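# Push the wooden crate into the taped bay

## Task

Push the wooden crate along the table until it sits inside the taped bay, never raising it or tilting it over; afterwards release it and withdraw both grippers from inside the crate, so that it rests in the bay on its own with no robot contact holding it there.

## Robot and tools

Robot: two six-joint Doosan M1013 arms, left_arm and right_arm, each ending in a two-finger parallel gripper with 50 mm of stroke. Base roots in the scene frame: left_arm at (-0.073, +0.452, 0) m, right_arm at (-0.015, -0.620, 0) m, each turned slightly about z.

Scene frame: origin on the table surface midway between the arms, +x out over the table, +z up, left_arm on the +y side. The names left and right do not refer to image sides. Gripper frame: fingers point along its +z, close along its x. The reported end_effector_position is the point between the pads; fingertips reach 17.5 mm past it. A flat block about 9 cm long sticks out toward the gripper's -y and turns with it, so allow for it near the crate walls.

execute_actions(actions): actions is a list of up to 15 actions; each action is a list of up to 15 rows; each row is one control step of 1/30 s. If an action has fewer than 15 rows, its last row repeats to fill 15 steps. Every row is one flat list of 18 numbers in [-1, 1] covering both arms: left_arm dx, dy, dz, rx, ry, rz, then left_gripper position, force_limit, speed, then the same nine for right_arm. dx..rz are an offset, not a pose: a target relative to that gripper's measured pose at the start of the action (for the first action, the last pose a result showed), expressed in the gripper's own axes. All rows of an action refer to that same start, they do not add up. Scale: 1.0 = 0.6 m for dx, dy, dz and 180 degrees for the rotation vector rx, ry, rz. Each step the commanded pose is clipped to 70 mm and 16 degrees from the measured pose, so long reaches need several actions. An empty list only returns state and images.

Gripper numbers are absolute settings, not offsets: position +1 = fully open (50 mm), about -0.65 = pads meet, -1 = close until blocked. force_limit per pad: -1 about 20 N, 0 about 102 N, +1 about 185 N (real force up to ~17% more). speed of the opening change: -1 = 20 mm/s, 0 = 85, +1 = 150. Stopped fingers ignore new force or speed until position changes by at least 0.01. To keep a gripper unchanged, repeat its previous three numbers (0 is a real command). To hold an arm still, send the offset back to its wanted pose in the first call of a reply and zeros after that.

move(target, speed, blocking): target is one 18-number row as above; its six pose numbers per arm are offsets from the pose in the latest result that showed one, same scale and gripper axes. The gripper trio is sent at the start. Both grippers follow straight paths that finish together, lasting 0.5 to 10 s (cut off at 10 s). speed is the top path speed in m/s, 0.002 to 0.5 (default 0.25); rotation is capped at twice that in rad/s. Paths ignore obstacles and the other arm, and grippers lag and may overshoot. blocking=false returns after 0.5 s while motion continues; then only wait or stop are accepted until a result shows the move ended. The result adds a move: line with the ending (done, off_target, moving, held, fault) and limits (paced = pose clipped; held = a check blocked steps, after which the arm may jump fast), plus each gripper's remaining distance.

wait(seconds): 0 to 10, lets time pass with last commands held; returns early if a running move ends. stop(): brakes a running move (needs room; fingers keep moving). zoom_image(camera, region): camera is cam_high, cam_left_wrist or cam_right_wrist; region [x0, y0, x1, y1] in pixels of that 896x504 image, at most 504x504. show_instructions(): shows the reference pages. read_manual(section): licence texts only, default "licences". finished_scene(scene): ends the current scene (give its number) once the goal holds; irreversible.

Results: a state line per arm with gripper position (m), quat_wxyz and linear/angular velocity in the scene frame (printed positions can be off at long reach); Hand target lines give the pose each arm is now driven toward; a pose unreachable line means the clearance check altered or blocked that arm's command. object_status: 0 moving, 1 stopped while opening, 2 stopped while closing (holding), 3 at requested opening or pads met. Opening in mm is about (250 - position_measured) x 0.202. Camera calibration (K, distortion, T_world_to_cam) is supplied per camera; images may differ slightly from it.

Cautions: the crate must only slide, never be lifted or tipped; push it low and slowly, e.g. with fingers or the gripper side against a wall or inside the crate, and finish by opening and raising both grippers clear. Do not knock anything off the table. Keep the arms apart. Arms are stiff: driving a target even slightly into a firm surface, or fast contact, can trigger a fault that freezes that arm for 10 s: a torque fault at the load limits (waist and shoulder 299, elbow 140, wrist joints 39.6 N m) or a force fault at 144 N outside force. Holding loads heats motors; a MOTOR HOT warning precedes an over-temperature brake. Loose objects may occasionally get a brief outside push, so check the crate's final position before ending.

Each tool is called after "Emit:" in YAML: its name, and indented under it one key for each argument.

Reference images:

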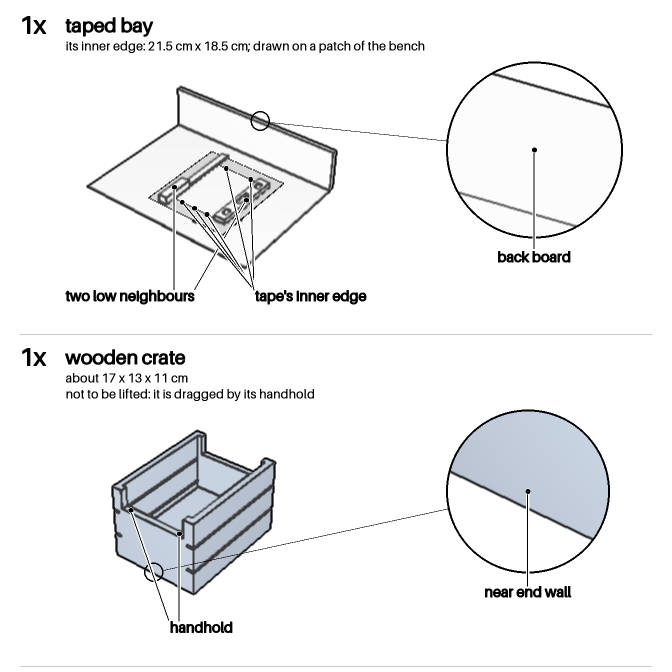

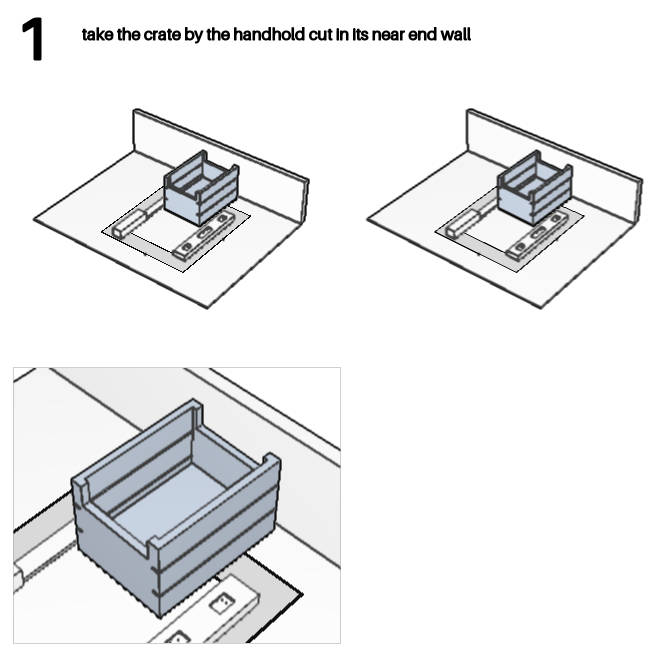

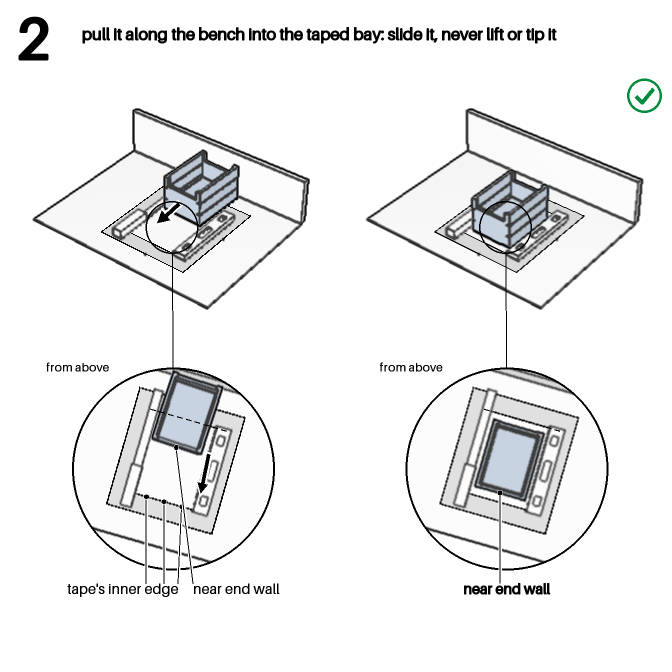

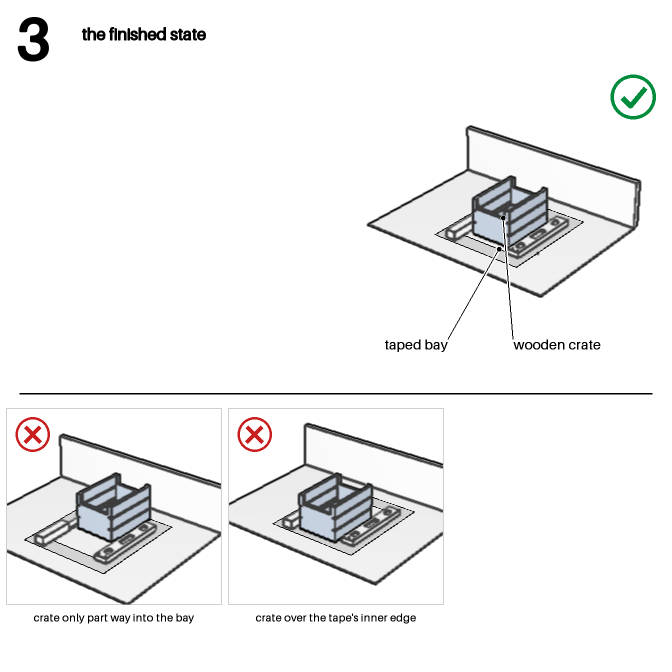

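## Session

Emit:
execute_actions:
  actions: []

Scene clock: 0.00 s.
left_arm: end_effector_position=(+0.4698, +1.0264, +0.3144) position_measured=3 object_status=3 end_effector_quat_wxyz=(-0.383, +0.538, +0.458, +0.595) end_effector_velocity=(-0.000, -0.000, -0.001) end_effector_angular_velocity=(-0.001, +0.002, +0.000) | right_arm: end_effector_position=(+0.9159, -0.1337, +0.2919) position_measured=3 object_status=3 end_effector_quat_wxyz=(-0.355, +0.558, -0.424, +0.619) end_effector_velocity=(+0.000, -0.000, -0.000) end_effector_angular_velocity=(+0.001, +0.000, -0.001)
Joint positions: left_arm=[ 0.523  0.311  2.126  2.195  1.111 -1.151] | right_arm=[ 0.509  0.686  1.605 -2.177  1.018 -1.066]
Joint velocities: left_arm=[-0.     0.     0.001 -0.    -0.    -0.   ] | right_arm=[-0.    -0.    -0.     0.001  0.    -0.   ]
Hand target (left_arm): +0.470, +1.026, +0.314; -0.383, +0.538, +0.458, +0.595
Hand target (right_arm): +0.916, -0.134, +0.292; -0.355, +0.558, -0.424, +0.619

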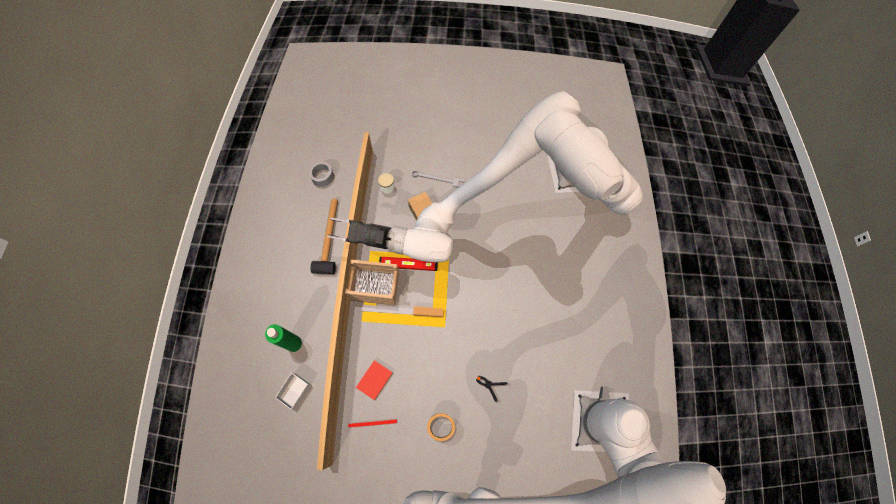

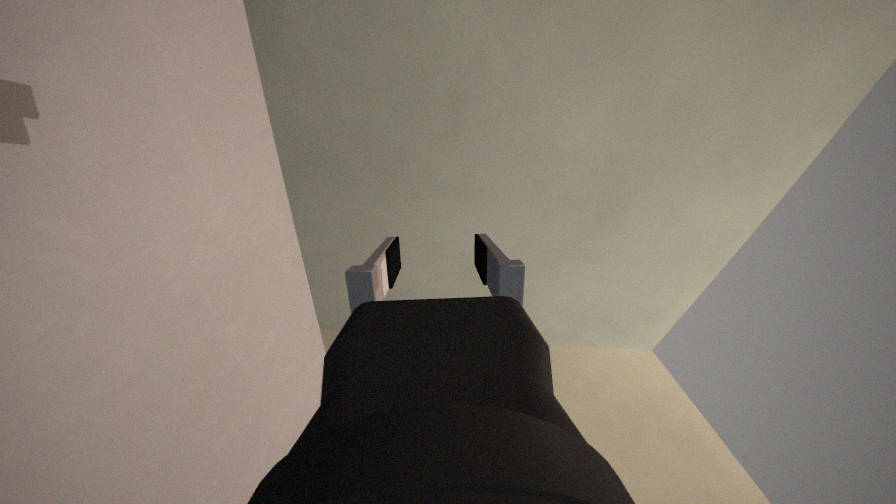

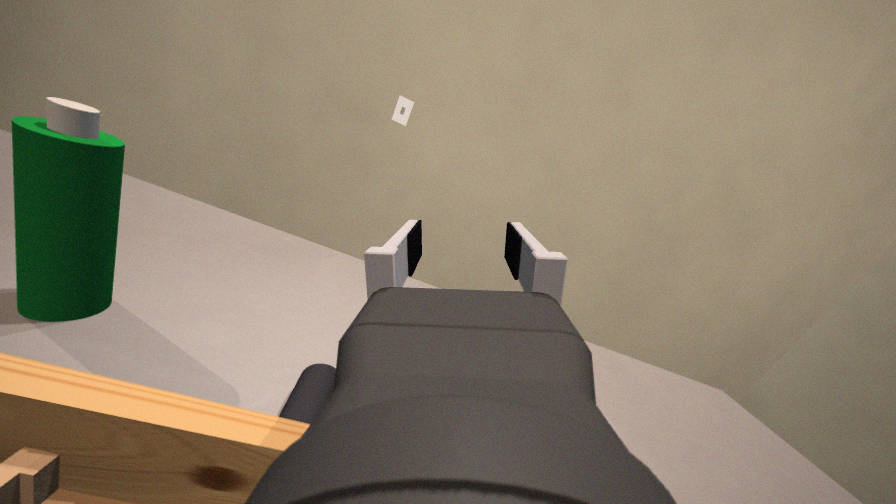

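Emit:
zoom_image:
  camera: "cam_high"
  region: [320,220,480,340]

Region (320, 220, 480, 340) of cam_high's 896x504 image, scaled by 3.150, with more detail than that image has; it fills the top 378 rows of this view, and the rest is white.

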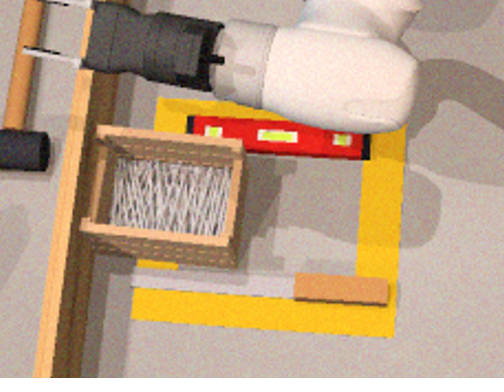

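Emit:
move:
  target: [0,0,0,0,0,0,1,0,0,-0.151,0.061,-0.291,-0.279,-0.454,-0.304,1,0,0]
  speed: 0.4

Scene clock: 14.87 s.
left_arm: end_effector_position=(+0.4698, +1.0264, +0.3144) position_measured=3 object_status=3 end_effector_quat_wxyz=(-0.383, +0.538, +0.458, +0.595) end_effector_velocity=(-0.000, -0.000, -0.000) end_effector_angular_velocity=(-0.000, +0.000, +0.000) | right_arm: end_effector_position=(+0.7532, -0.0426, +0.2201) position_measured=3 object_status=3 end_effector_quat_wxyz=(-0.001, +1.000, -0.031, +0.001) end_effector_velocity=(+0.000, -0.000, -0.001) end_effector_angular_velocity=(-0.002, +0.000, +0.001)
Joint positions: left_arm=[ 0.523  0.311  2.126  2.195  1.111 -1.151] | right_arm=[ 0.452  0.691  1.071  0.001  1.378 -4.064]
Joint velocities: left_arm=[ 0.    -0.     0.001  0.     0.    -0.   ] | right_arm=[ 0.     0.001 -0.001 -0.001  0.001 -0.   ]
Hand target (left_arm): +0.470, +1.026, +0.314; -0.383, +0.538, +0.458, +0.595
Hand target (right_arm): +0.753, -0.043, +0.220; -0.001, +1.000, -0.030, +0.001
Off the commanded pose (left_arm): 0.000 m, 0 deg.
Off the commanded pose (right_arm): 0.000 m, 0 deg.
move: done; limits=paced
camera_calibration (this result's frames):
cam_left_wrist: T_world_to_cam=[[-0.108302, -0.0064476, 0.994097, -0.258216], [0.843948, -0.529072, 0.0885126, 0.128861], [0.525378, 0.848552, 0.0627411, -0.984576], [0, 0, 0, 1]] pos_world=[0.380557, 0.901976, 0.307059]
cam_right_wrist: T_world_to_cam=[[0.997856, -0.0410327, -0.0509852, -0.730329], [-0.023591, -0.952187, 0.304605, -0.089744], [-0.0610462, -0.302749, -0.951113, 0.39124], [0, 0, 0, 1]] pos_world=[0.75053, 0.00302717, 0.362214]

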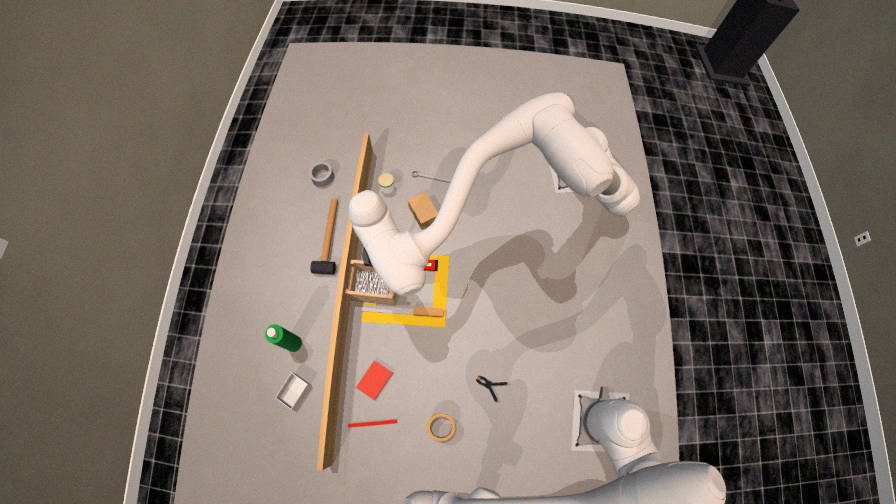

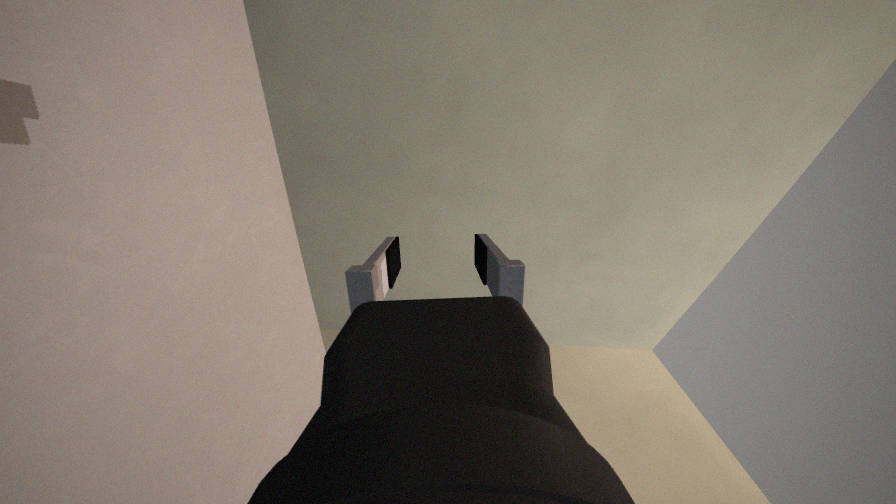

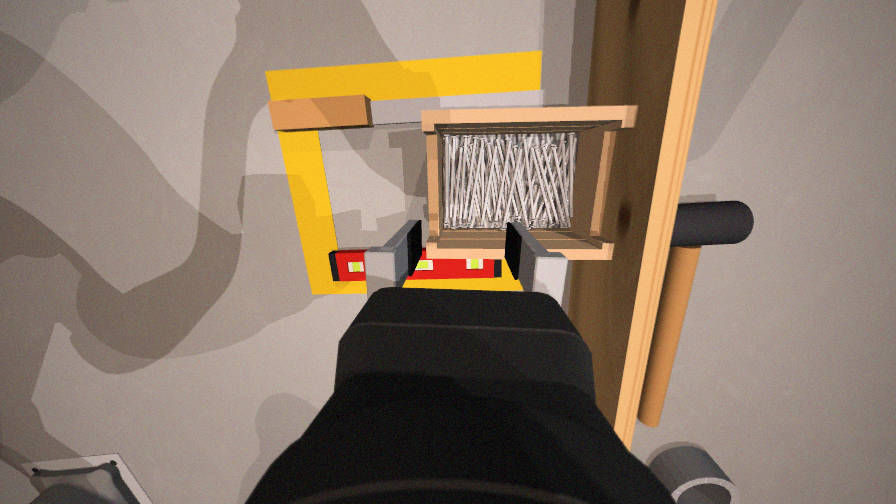

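Emit:
move:
  target: [0,0,0,0,0,0,1,0,0,-0.054,-0.037,0.16,0,0,-0.008,1,0,0]

Emit:
move:
  target: [0,0,0,0,0,0,1,0,0,0,0,0.07,0,0,0,1,0,0]
  speed: 0.1

Scene clock: 21.87 s.
left_arm: end_effector_position=(+0.4698, +1.0264, +0.3144) position_measured=3 object_status=3 end_effector_quat_wxyz=(-0.383, +0.538, +0.458, +0.595) end_effector_velocity=(+0.000, -0.000, -0.000) end_effector_angular_velocity=(+0.000, +0.001, -0.000) | right_arm: end_effector_position=(+0.7223, -0.0182, +0.1242) position_measured=3 object_status=3 end_effector_quat_wxyz=(-0.001, +1.000, -0.018, +0.001) end_effector_velocity=(-0.001, +0.001, -0.000) end_effector_angular_velocity=(+0.001, +0.001, +0.000)
Joint positions: left_arm=[ 0.523  0.311  2.126  2.195  1.111 -1.151] | right_arm=[ 0.491  0.72   1.199  0.001  1.221 -4.05 ]
Joint velocities: left_arm=[-0.  0.  0.  0. -0.  0.] | right_arm=[ 0.001  0.     0.     0.001 -0.    -0.   ]
Hand target (left_arm): +0.470, +1.026, +0.314; -0.383, +0.538, +0.458, +0.595
Hand target (right_arm): +0.722, -0.018, +0.124; -0.001, +1.000, -0.018, +0.001
Off the commanded pose (left_arm): 0.000 m, 0 deg.
Off the commanded pose (right_arm): 0.000 m, 0 deg.
move: done
camera_calibration (this result's frames):
cam_left_wrist: T_world_to_cam=[[-0.108302, -0.00644768, 0.994097, -0.258215], [0.843948, -0.529072, 0.0885126, 0.128861], [0.525378, 0.848552, 0.0627411, -0.984576], [0, 0, 0, 1]] pos_world=[0.380557, 0.901976, 0.307059]
cam_right_wrist: T_world_to_cam=[[0.998574, -0.0159372, -0.0509438, -0.703479], [0.000333132, -0.952508, 0.304512, -0.0553861], [-0.0533774, -0.304095, -0.951145, 0.299944], [0, 0, 0, 1]] pos_world=[0.718505, 0.0272442, 0.266318]

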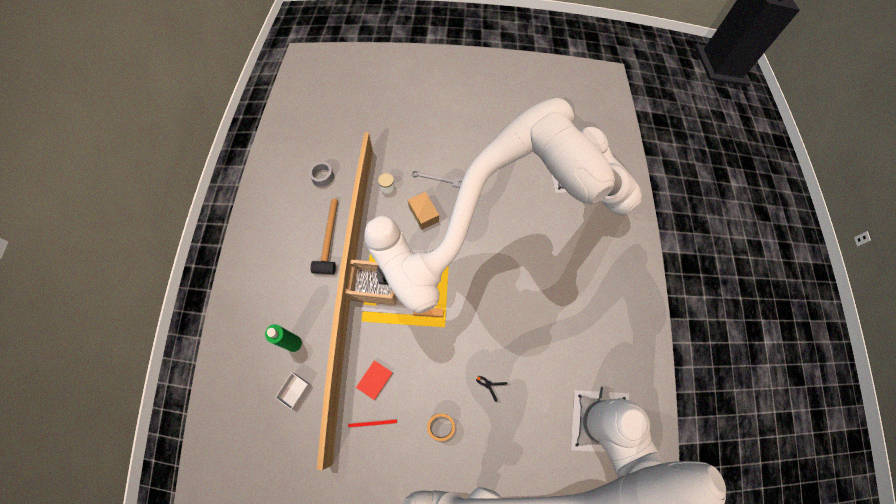

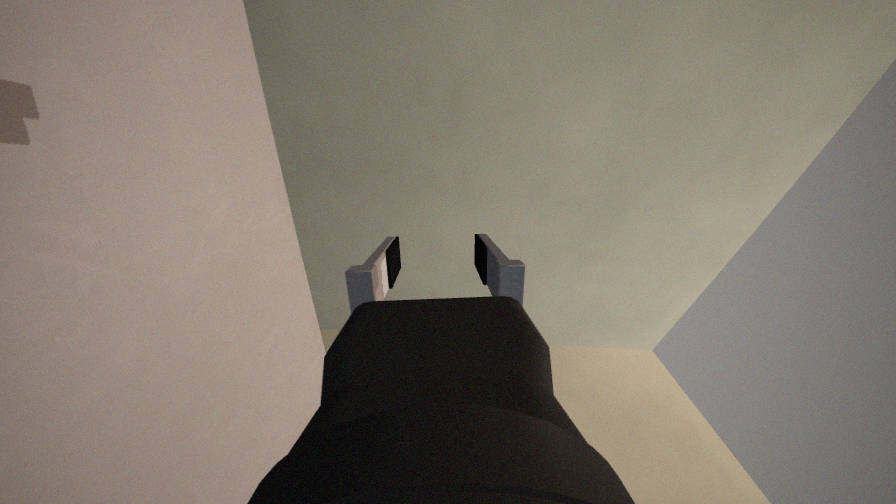

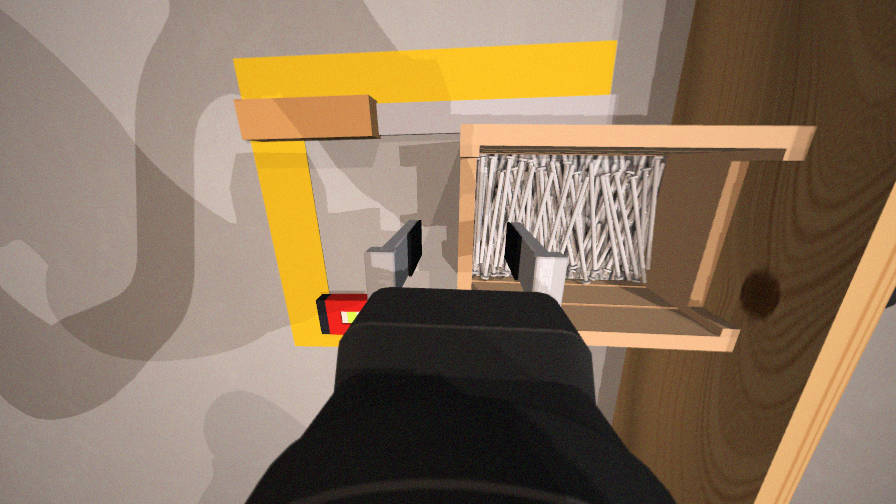

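Scene clock: 22.60 s.
left_arm: end_effector_position=(+0.4698, +1.0264, +0.3144) position_measured=3 object_status=3 end_effector_quat_wxyz=(-0.383, +0.538, +0.458, +0.595) end_effector_velocity=(-0.000, -0.000, -0.001) end_effector_angular_velocity=(-0.000, +0.002, -0.000) | right_arm: end_effector_position=(+0.7224, -0.0182, +0.0822) position_measured=3 object_status=3 end_effector_quat_wxyz=(-0.001, +1.000, -0.018, +0.001) end_effector_velocity=(-0.000, +0.001, +0.000) end_effector_angular_velocity=(+0.000, -0.000, +0.001)
Joint positions: left_arm=[ 0.523  0.311  2.126  2.195  1.111 -1.151] | right_arm=[ 0.491  0.747  1.231  0.001  1.162 -4.05 ]
Joint velocities: left_arm=[-0.     0.001  0.001  0.     0.     0.   ] | right_arm=[ 0.001  0.    -0.    -0.    -0.    -0.   ]
Hand target (left_arm): +0.470, +1.026, +0.314; -0.383, +0.538, +0.458, +0.595
Hand target (right_arm): +0.722, -0.018, +0.082; -0.001, +1.000, -0.018, +0.001
Off the commanded pose (left_arm): 0.000 m, 0 deg.
Off the commanded pose (right_arm): 0.000 m, 0 deg.
move: done
camera_calibration (this result's frames):
cam_left_wrist: T_world_to_cam=[[-0.108302, -0.00644749, 0.994097, -0.258216], [0.843948, -0.529072, 0.0885127, 0.128861], [0.525378, 0.848552, 0.062741, -0.984576], [0, 0, 0, 1]] pos_world=[0.380557, 0.901976, 0.307059]
cam_right_wrist: T_world_to_cam=[[0.998577, -0.0159317, -0.0508903, -0.705661], [0.00032114, -0.952514, 0.304495, -0.0425277], [-0.0533248, -0.304078, -0.951153, 0.260035], [0, 0, 0, 1]] pos_world=[0.718537, 0.0273205, 0.224371]

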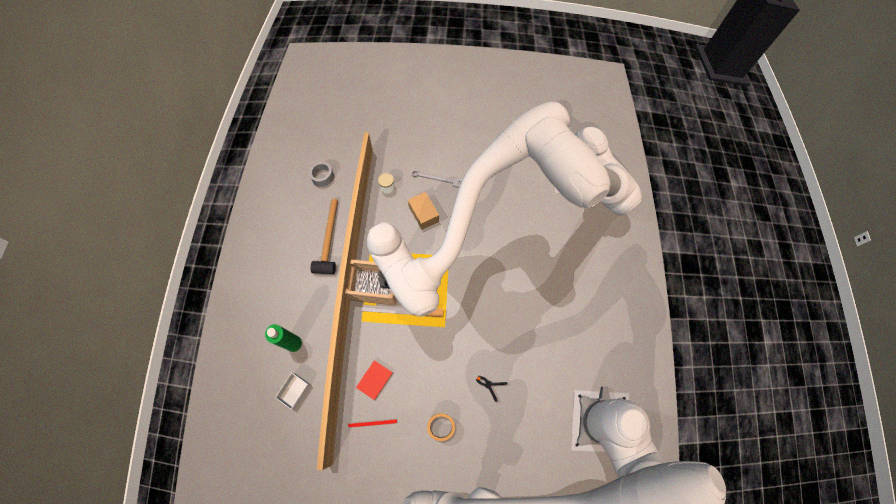

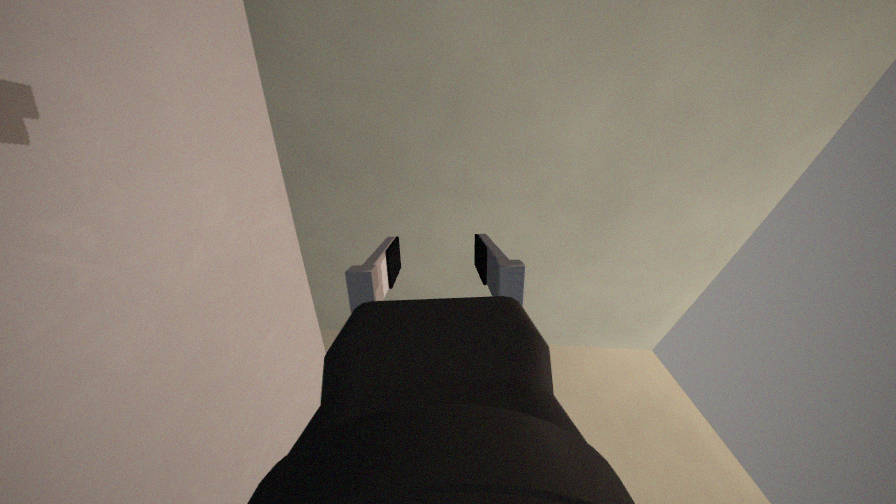

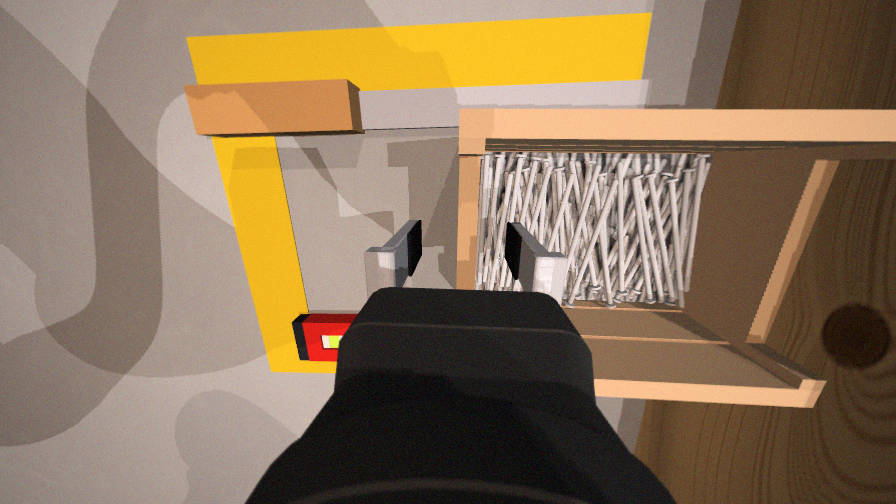

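Emit:
move:
  target: [0,0,0,0,0,0,1,0,0,0.002,0,0.013,0,0,-0.008,-1,-0.6,0]

Emit:
move:
  target: [0,0,0,0,0,0,1,0,0,-0.195,0.01,0,0,0,0,-1,-0.6,0]
  speed: 0.08

Emit:
move:
  target: [0,0,0,0,0,0,1,0,0,0,0,0,0,0,0,1,0,1]

Emit:
move:
  target: [0,0,0,0,0,0,1,0,0,0,0,-0.3,0,0,0,1,0,1]

Scene clock: 28.50 s.
left_arm: end_effector_position=(+0.4698, +1.0264, +0.3144) position_measured=3 object_status=3 end_effector_quat_wxyz=(-0.383, +0.538, +0.458, +0.595) end_effector_velocity=(+0.000, +0.000, -0.001) end_effector_angular_velocity=(-0.001, +0.000, +0.000) | right_arm: end_effector_position=(+0.7236, -0.0182, +0.0745) position_measured=203 object_status=0 end_effector_quat_wxyz=(-0.001, +1.000, -0.005, +0.001) end_effector_velocity=(+0.000, +0.000, -0.000) end_effector_angular_velocity=(+0.001, +0.000, -0.001)
Joint positions: left_arm=[ 0.523  0.311  2.126  2.195  1.111 -1.151] | right_arm=[ 0.49   0.754  1.233  0.001  1.153 -4.076]
Joint velocities: left_arm=[-0.     0.001 -0.    -0.     0.    -0.   ] | right_arm=[-0.     0.    -0.     0.001 -0.     0.   ]
Hand target (left_arm): +0.470, +1.026, +0.314; -0.383, +0.538, +0.458, +0.595
Hand target (right_arm): +0.724, -0.018, +0.074; -0.001, +1.000, -0.005, +0.001
Off the commanded pose (left_arm): 0.000 m, 0 deg.
Off the commanded pose (right_arm): 0.000 m, 0 deg.
move: done
camera_calibration (this result's frames):
cam_left_wrist: T_world_to_cam=[[-0.108302, -0.00644758, 0.994097, -0.258216], [0.843948, -0.529072, 0.0885126, 0.128861], [0.525378, 0.848552, 0.0627411, -0.984576], [0, 0, 0, 1]] pos_world=[0.380557, 0.901976, 0.307059]
cam_right_wrist: T_world_to_cam=[[0.998669, 0.00914841, -0.0507555, -0.706909], [0.0241954, -0.952225, 0.304438, -0.0574772], [-0.0455455, -0.305261, -0.951179, 0.247146], [0, 0, 0, 1]] pos_world=[0.718615, 0.0271799, 0.216699]

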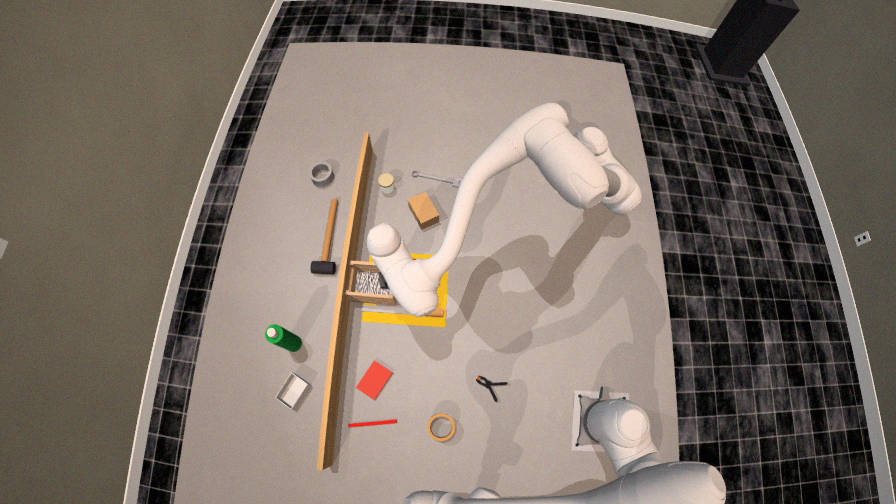

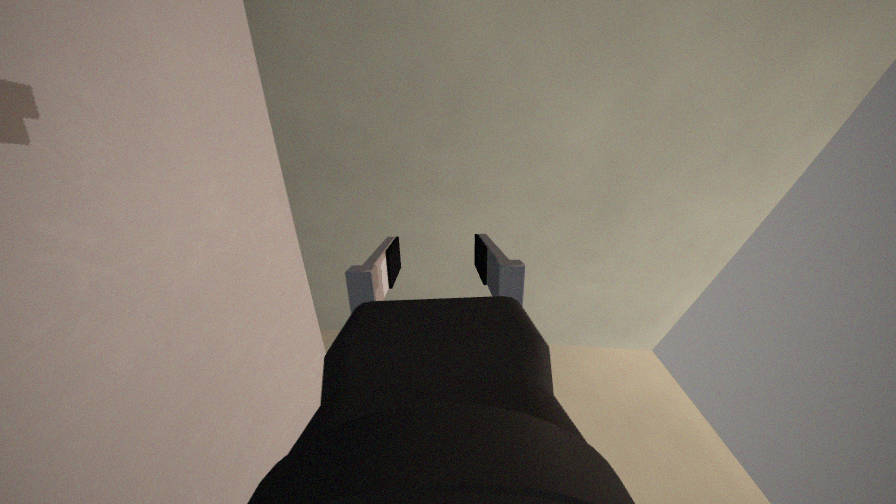

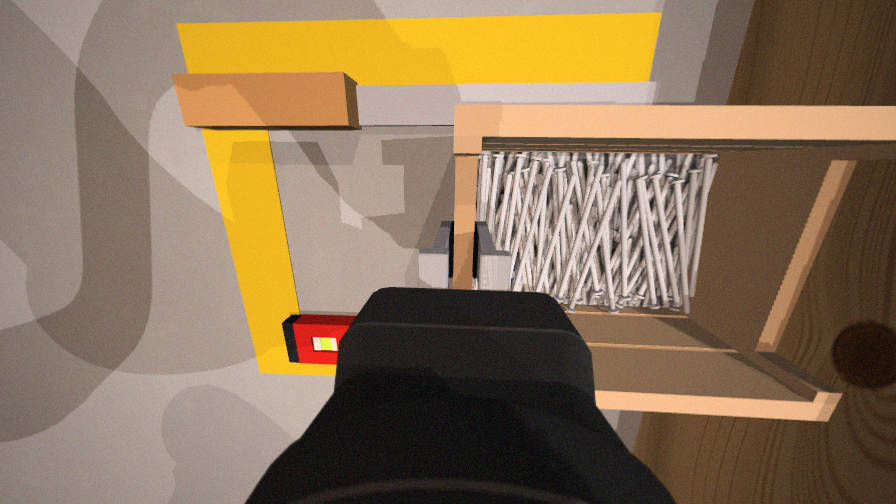

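Scene clock: 30.23 s.
left_arm: end_effector_position=(+0.4698, +1.0264, +0.3144) position_measured=3 object_status=3 end_effector_quat_wxyz=(-0.383, +0.538, +0.458, +0.595) end_effector_velocity=(+0.000, +0.000, +0.000) end_effector_angular_velocity=(+0.000, -0.001, +0.000) | right_arm: end_effector_position=(+0.6065, -0.0228, +0.0744) position_measured=203 object_status=2 end_effector_quat_wxyz=(-0.001, +1.000, -0.005, +0.001) end_effector_velocity=(-0.001, +0.001, -0.000) end_effector_angular_velocity=(+0.000, +0.001, +0.001)
Joint positions: left_arm=[ 0.523  0.311  2.126  2.195  1.111 -1.151] | right_arm=[ 0.567  0.618  1.476  0.001  1.045 -3.999]
Joint velocities: left_arm=[ 0. -0. -0. -0.  0. -0.] | right_arm=[ 0.001 -0.     0.     0.001  0.     0.   ]
Hand target (left_arm): +0.470, +1.026, +0.314; -0.383, +0.538, +0.458, +0.595
Hand target (right_arm): +0.607, -0.023, +0.074; -0.001, +1.000, -0.005, +0.001
Off the commanded pose (left_arm): 0.000 m, 0 deg.
Off the commanded pose (right_arm): 0.000 m, 0 deg.
move: done
camera_calibration (this result's frames):
cam_left_wrist: T_world_to_cam=[[-0.108302, -0.00644767, 0.994097, -0.258215], [0.843948, -0.529072, 0.0885127, 0.128861], [0.525378, 0.848552, 0.0627412, -0.984576], [0, 0, 0, 1]] pos_world=[0.380557, 0.901976, 0.307059]
cam_right_wrist: T_world_to_cam=[[0.998663, 0.0091391, -0.0508741, -0.589953], [0.0242151, -0.952276, 0.304277, -0.0589778], [-0.0456653, -0.305102, -0.951224, 0.240387], [0, 0, 0, 1]] pos_world=[0.60157, 0.0225711, 0.216594]

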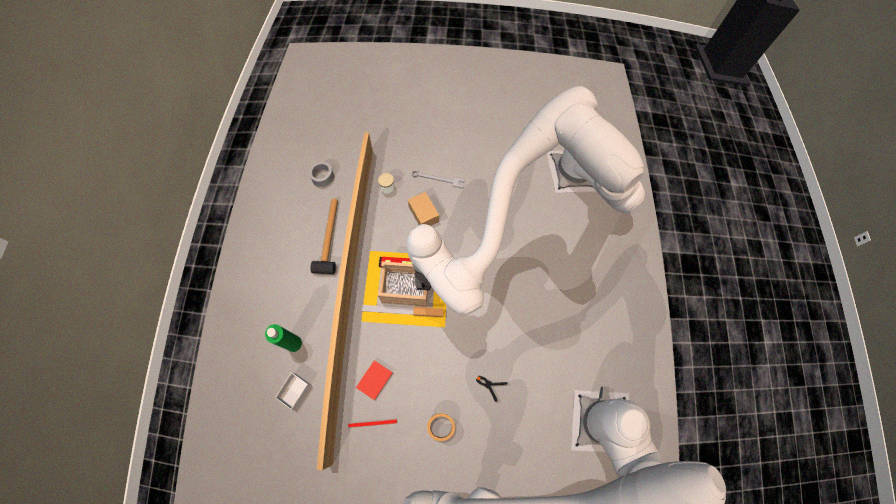

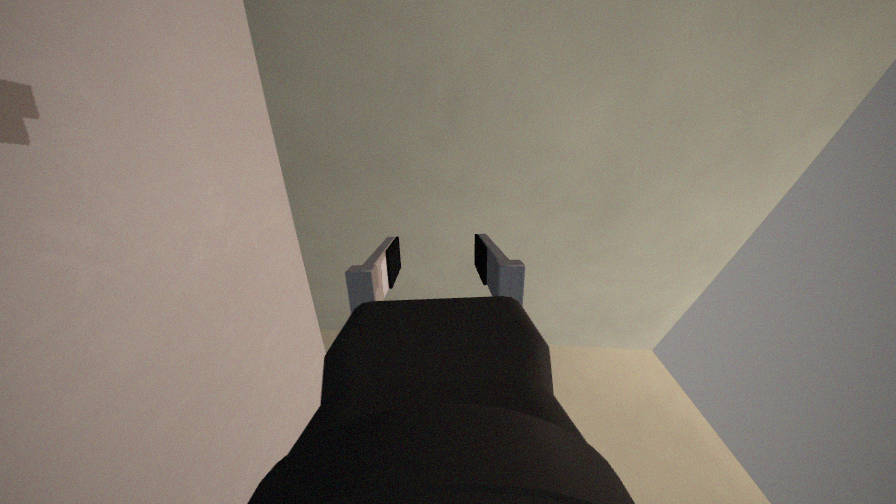

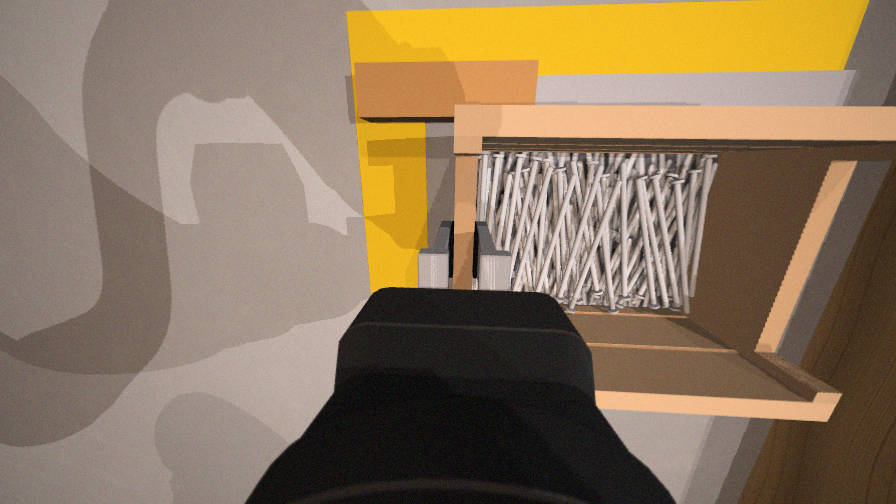

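Scene clock: 30.73 s.
left_arm: end_effector_position=(+0.4698, +1.0264, +0.3144) position_measured=3 object_status=3 end_effector_quat_wxyz=(-0.383, +0.538, +0.458, +0.595) end_effector_velocity=(+0.000, +0.000, -0.001) end_effector_angular_velocity=(-0.001, +0.002, -0.000) | right_arm: end_effector_position=(+0.6065, -0.0228, +0.0744) position_measured=3 object_status=0 end_effector_quat_wxyz=(-0.001, +1.000, -0.005, +0.001) end_effector_velocity=(+0.000, -0.000, -0.000) end_effector_angular_velocity=(-0.001, -0.001, +0.001)
Joint positions: left_arm=[ 0.523  0.311  2.126  2.195  1.111 -1.151] | right_arm=[ 0.567  0.618  1.476  0.001  1.045 -3.999]
Joint velocities: left_arm=[ 0.     0.002 -0.     0.    -0.     0.   ] | right_arm=[-0.    -0.     0.    -0.002 -0.     0.   ]
Hand target (left_arm): +0.470, +1.026, +0.314; -0.383, +0.538, +0.458, +0.595
Hand target (right_arm): +0.607, -0.023, +0.074; -0.001, +1.000, -0.005, +0.001
Off the commanded pose (left_arm): 0.000 m, 0 deg.
Off the commanded pose (right_arm): 0.000 m, 0 deg.
move: done
camera_calibration (this result's frames):
cam_left_wrist: T_world_to_cam=[[-0.108302, -0.00644771, 0.994097, -0.258215], [0.843948, -0.529072, 0.0885126, 0.128861], [0.525378, 0.848552, 0.0627412, -0.984576], [0, 0, 0, 1]] pos_world=[0.380557, 0.901976, 0.307059]
cam_right_wrist: T_world_to_cam=[[0.998661, 0.00914352, -0.0509274, -0.58991], [0.0242376, -0.952262, 0.304318, -0.0590037], [-0.0457136, -0.305145, -0.951208, 0.240375], [0, 0, 0, 1]] pos_world=[0.601538, 0.022556, 0.21656]

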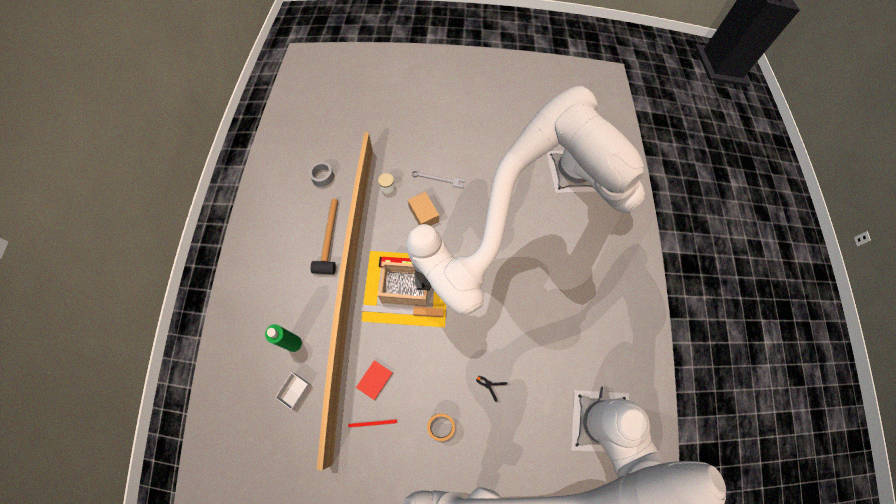

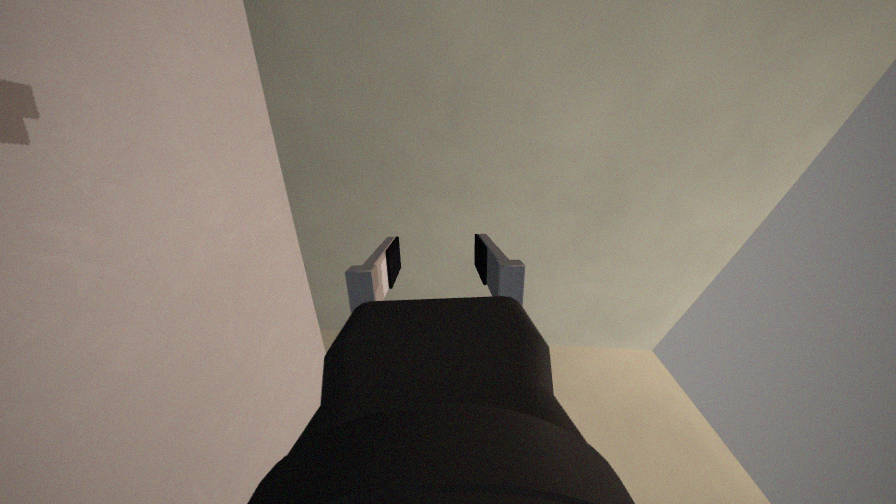

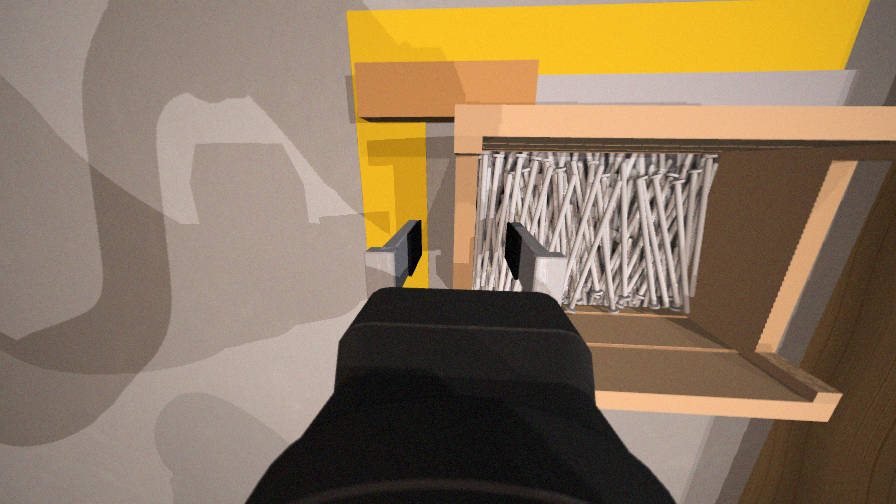

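Scene clock: 31.80 s.
left_arm: end_effector_position=(+0.4698, +1.0264, +0.3144) position_measured=3 object_status=3 end_effector_quat_wxyz=(-0.383, +0.538, +0.458, +0.595) end_effector_velocity=(-0.000, +0.000, -0.000) end_effector_angular_velocity=(-0.000, +0.001, +0.000) | right_arm: end_effector_position=(+0.6064, -0.0232, +0.2544) position_measured=3 object_status=3 end_effector_quat_wxyz=(-0.001, +1.000, -0.005, +0.001) end_effector_velocity=(+0.000, -0.000, +0.000) end_effector_angular_velocity=(+0.000, -0.000, -0.000)
Joint positions: left_arm=[ 0.523  0.311  2.126  2.195  1.111 -1.151] | right_arm=[ 0.567  0.507  1.31   0.001  1.322 -3.999]
Joint velocities: left_arm=[ 0.  0.  0. -0.  0.  0.] | right_arm=[-0.     0.    -0.001 -0.     0.    -0.   ]
Hand target (left_arm): +0.470, +1.026, +0.314; -0.383, +0.538, +0.458, +0.595
Hand target (right_arm): +0.606, -0.023, +0.254; -0.001, +1.000, -0.005, +0.001
Off the commanded pose (left_arm): 0.000 m, 0 deg.
Off the commanded pose (right_arm): 0.000 m, 0 deg.
move: done
camera_calibration (this result's frames):
cam_left_wrist: T_world_to_cam=[[-0.108302, -0.00644771, 0.994097, -0.258215], [0.843948, -0.529072, 0.0885126, 0.128861], [0.525378, 0.848552, 0.0627412, -0.984576], [0, 0, 0, 1]] pos_world=[0.380557, 0.901976, 0.307059]
cam_right_wrist: T_world_to_cam=[[0.998665, 0.00907591, -0.05086, -0.58067], [0.0241564, -0.952238, 0.304399, -0.114096], [-0.0456681, -0.305221, -0.951186, 0.411414], [0, 0, 0, 1]] pos_world=[0.601439, 0.0221957, 0.396529]

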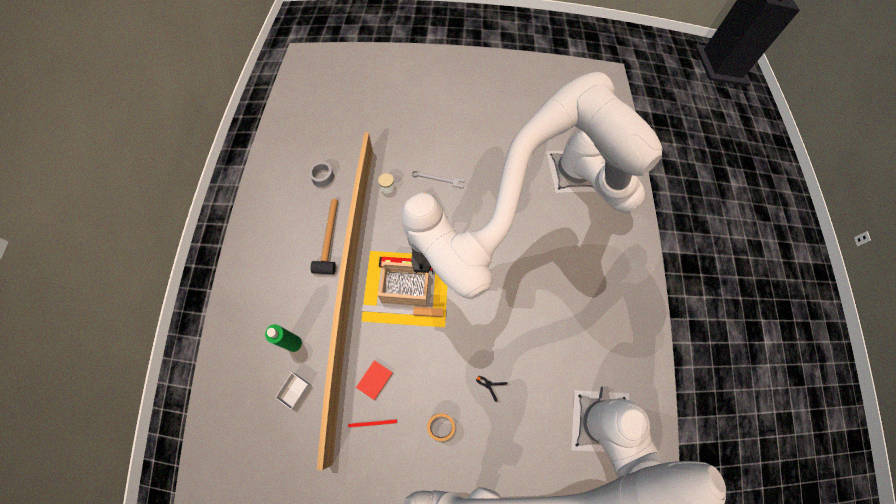

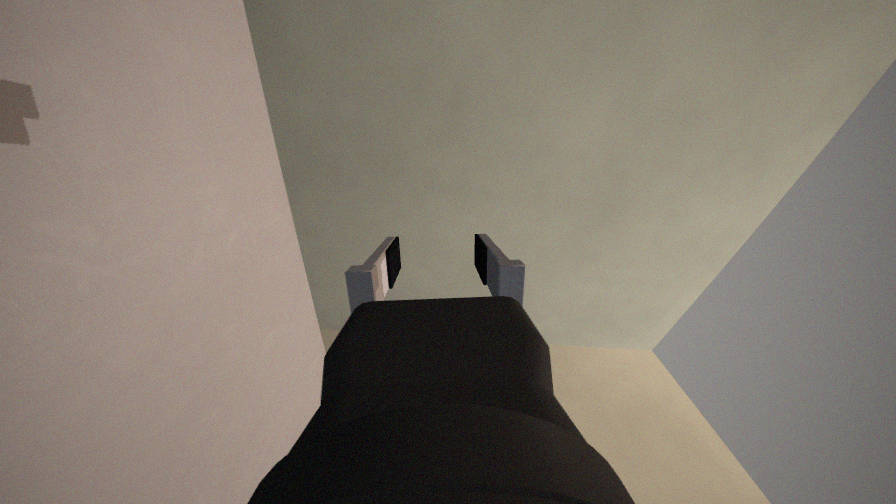

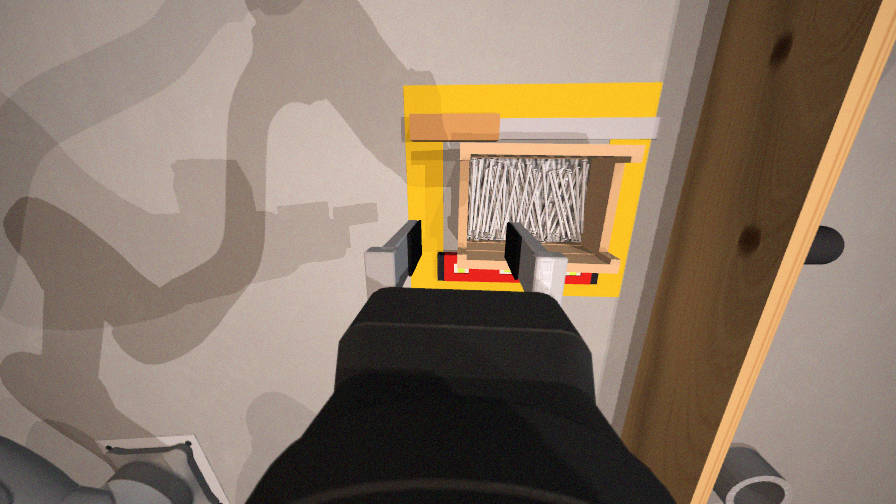

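Emit:
finished_scene:
  scene: 1

The scene is finished: the task was done.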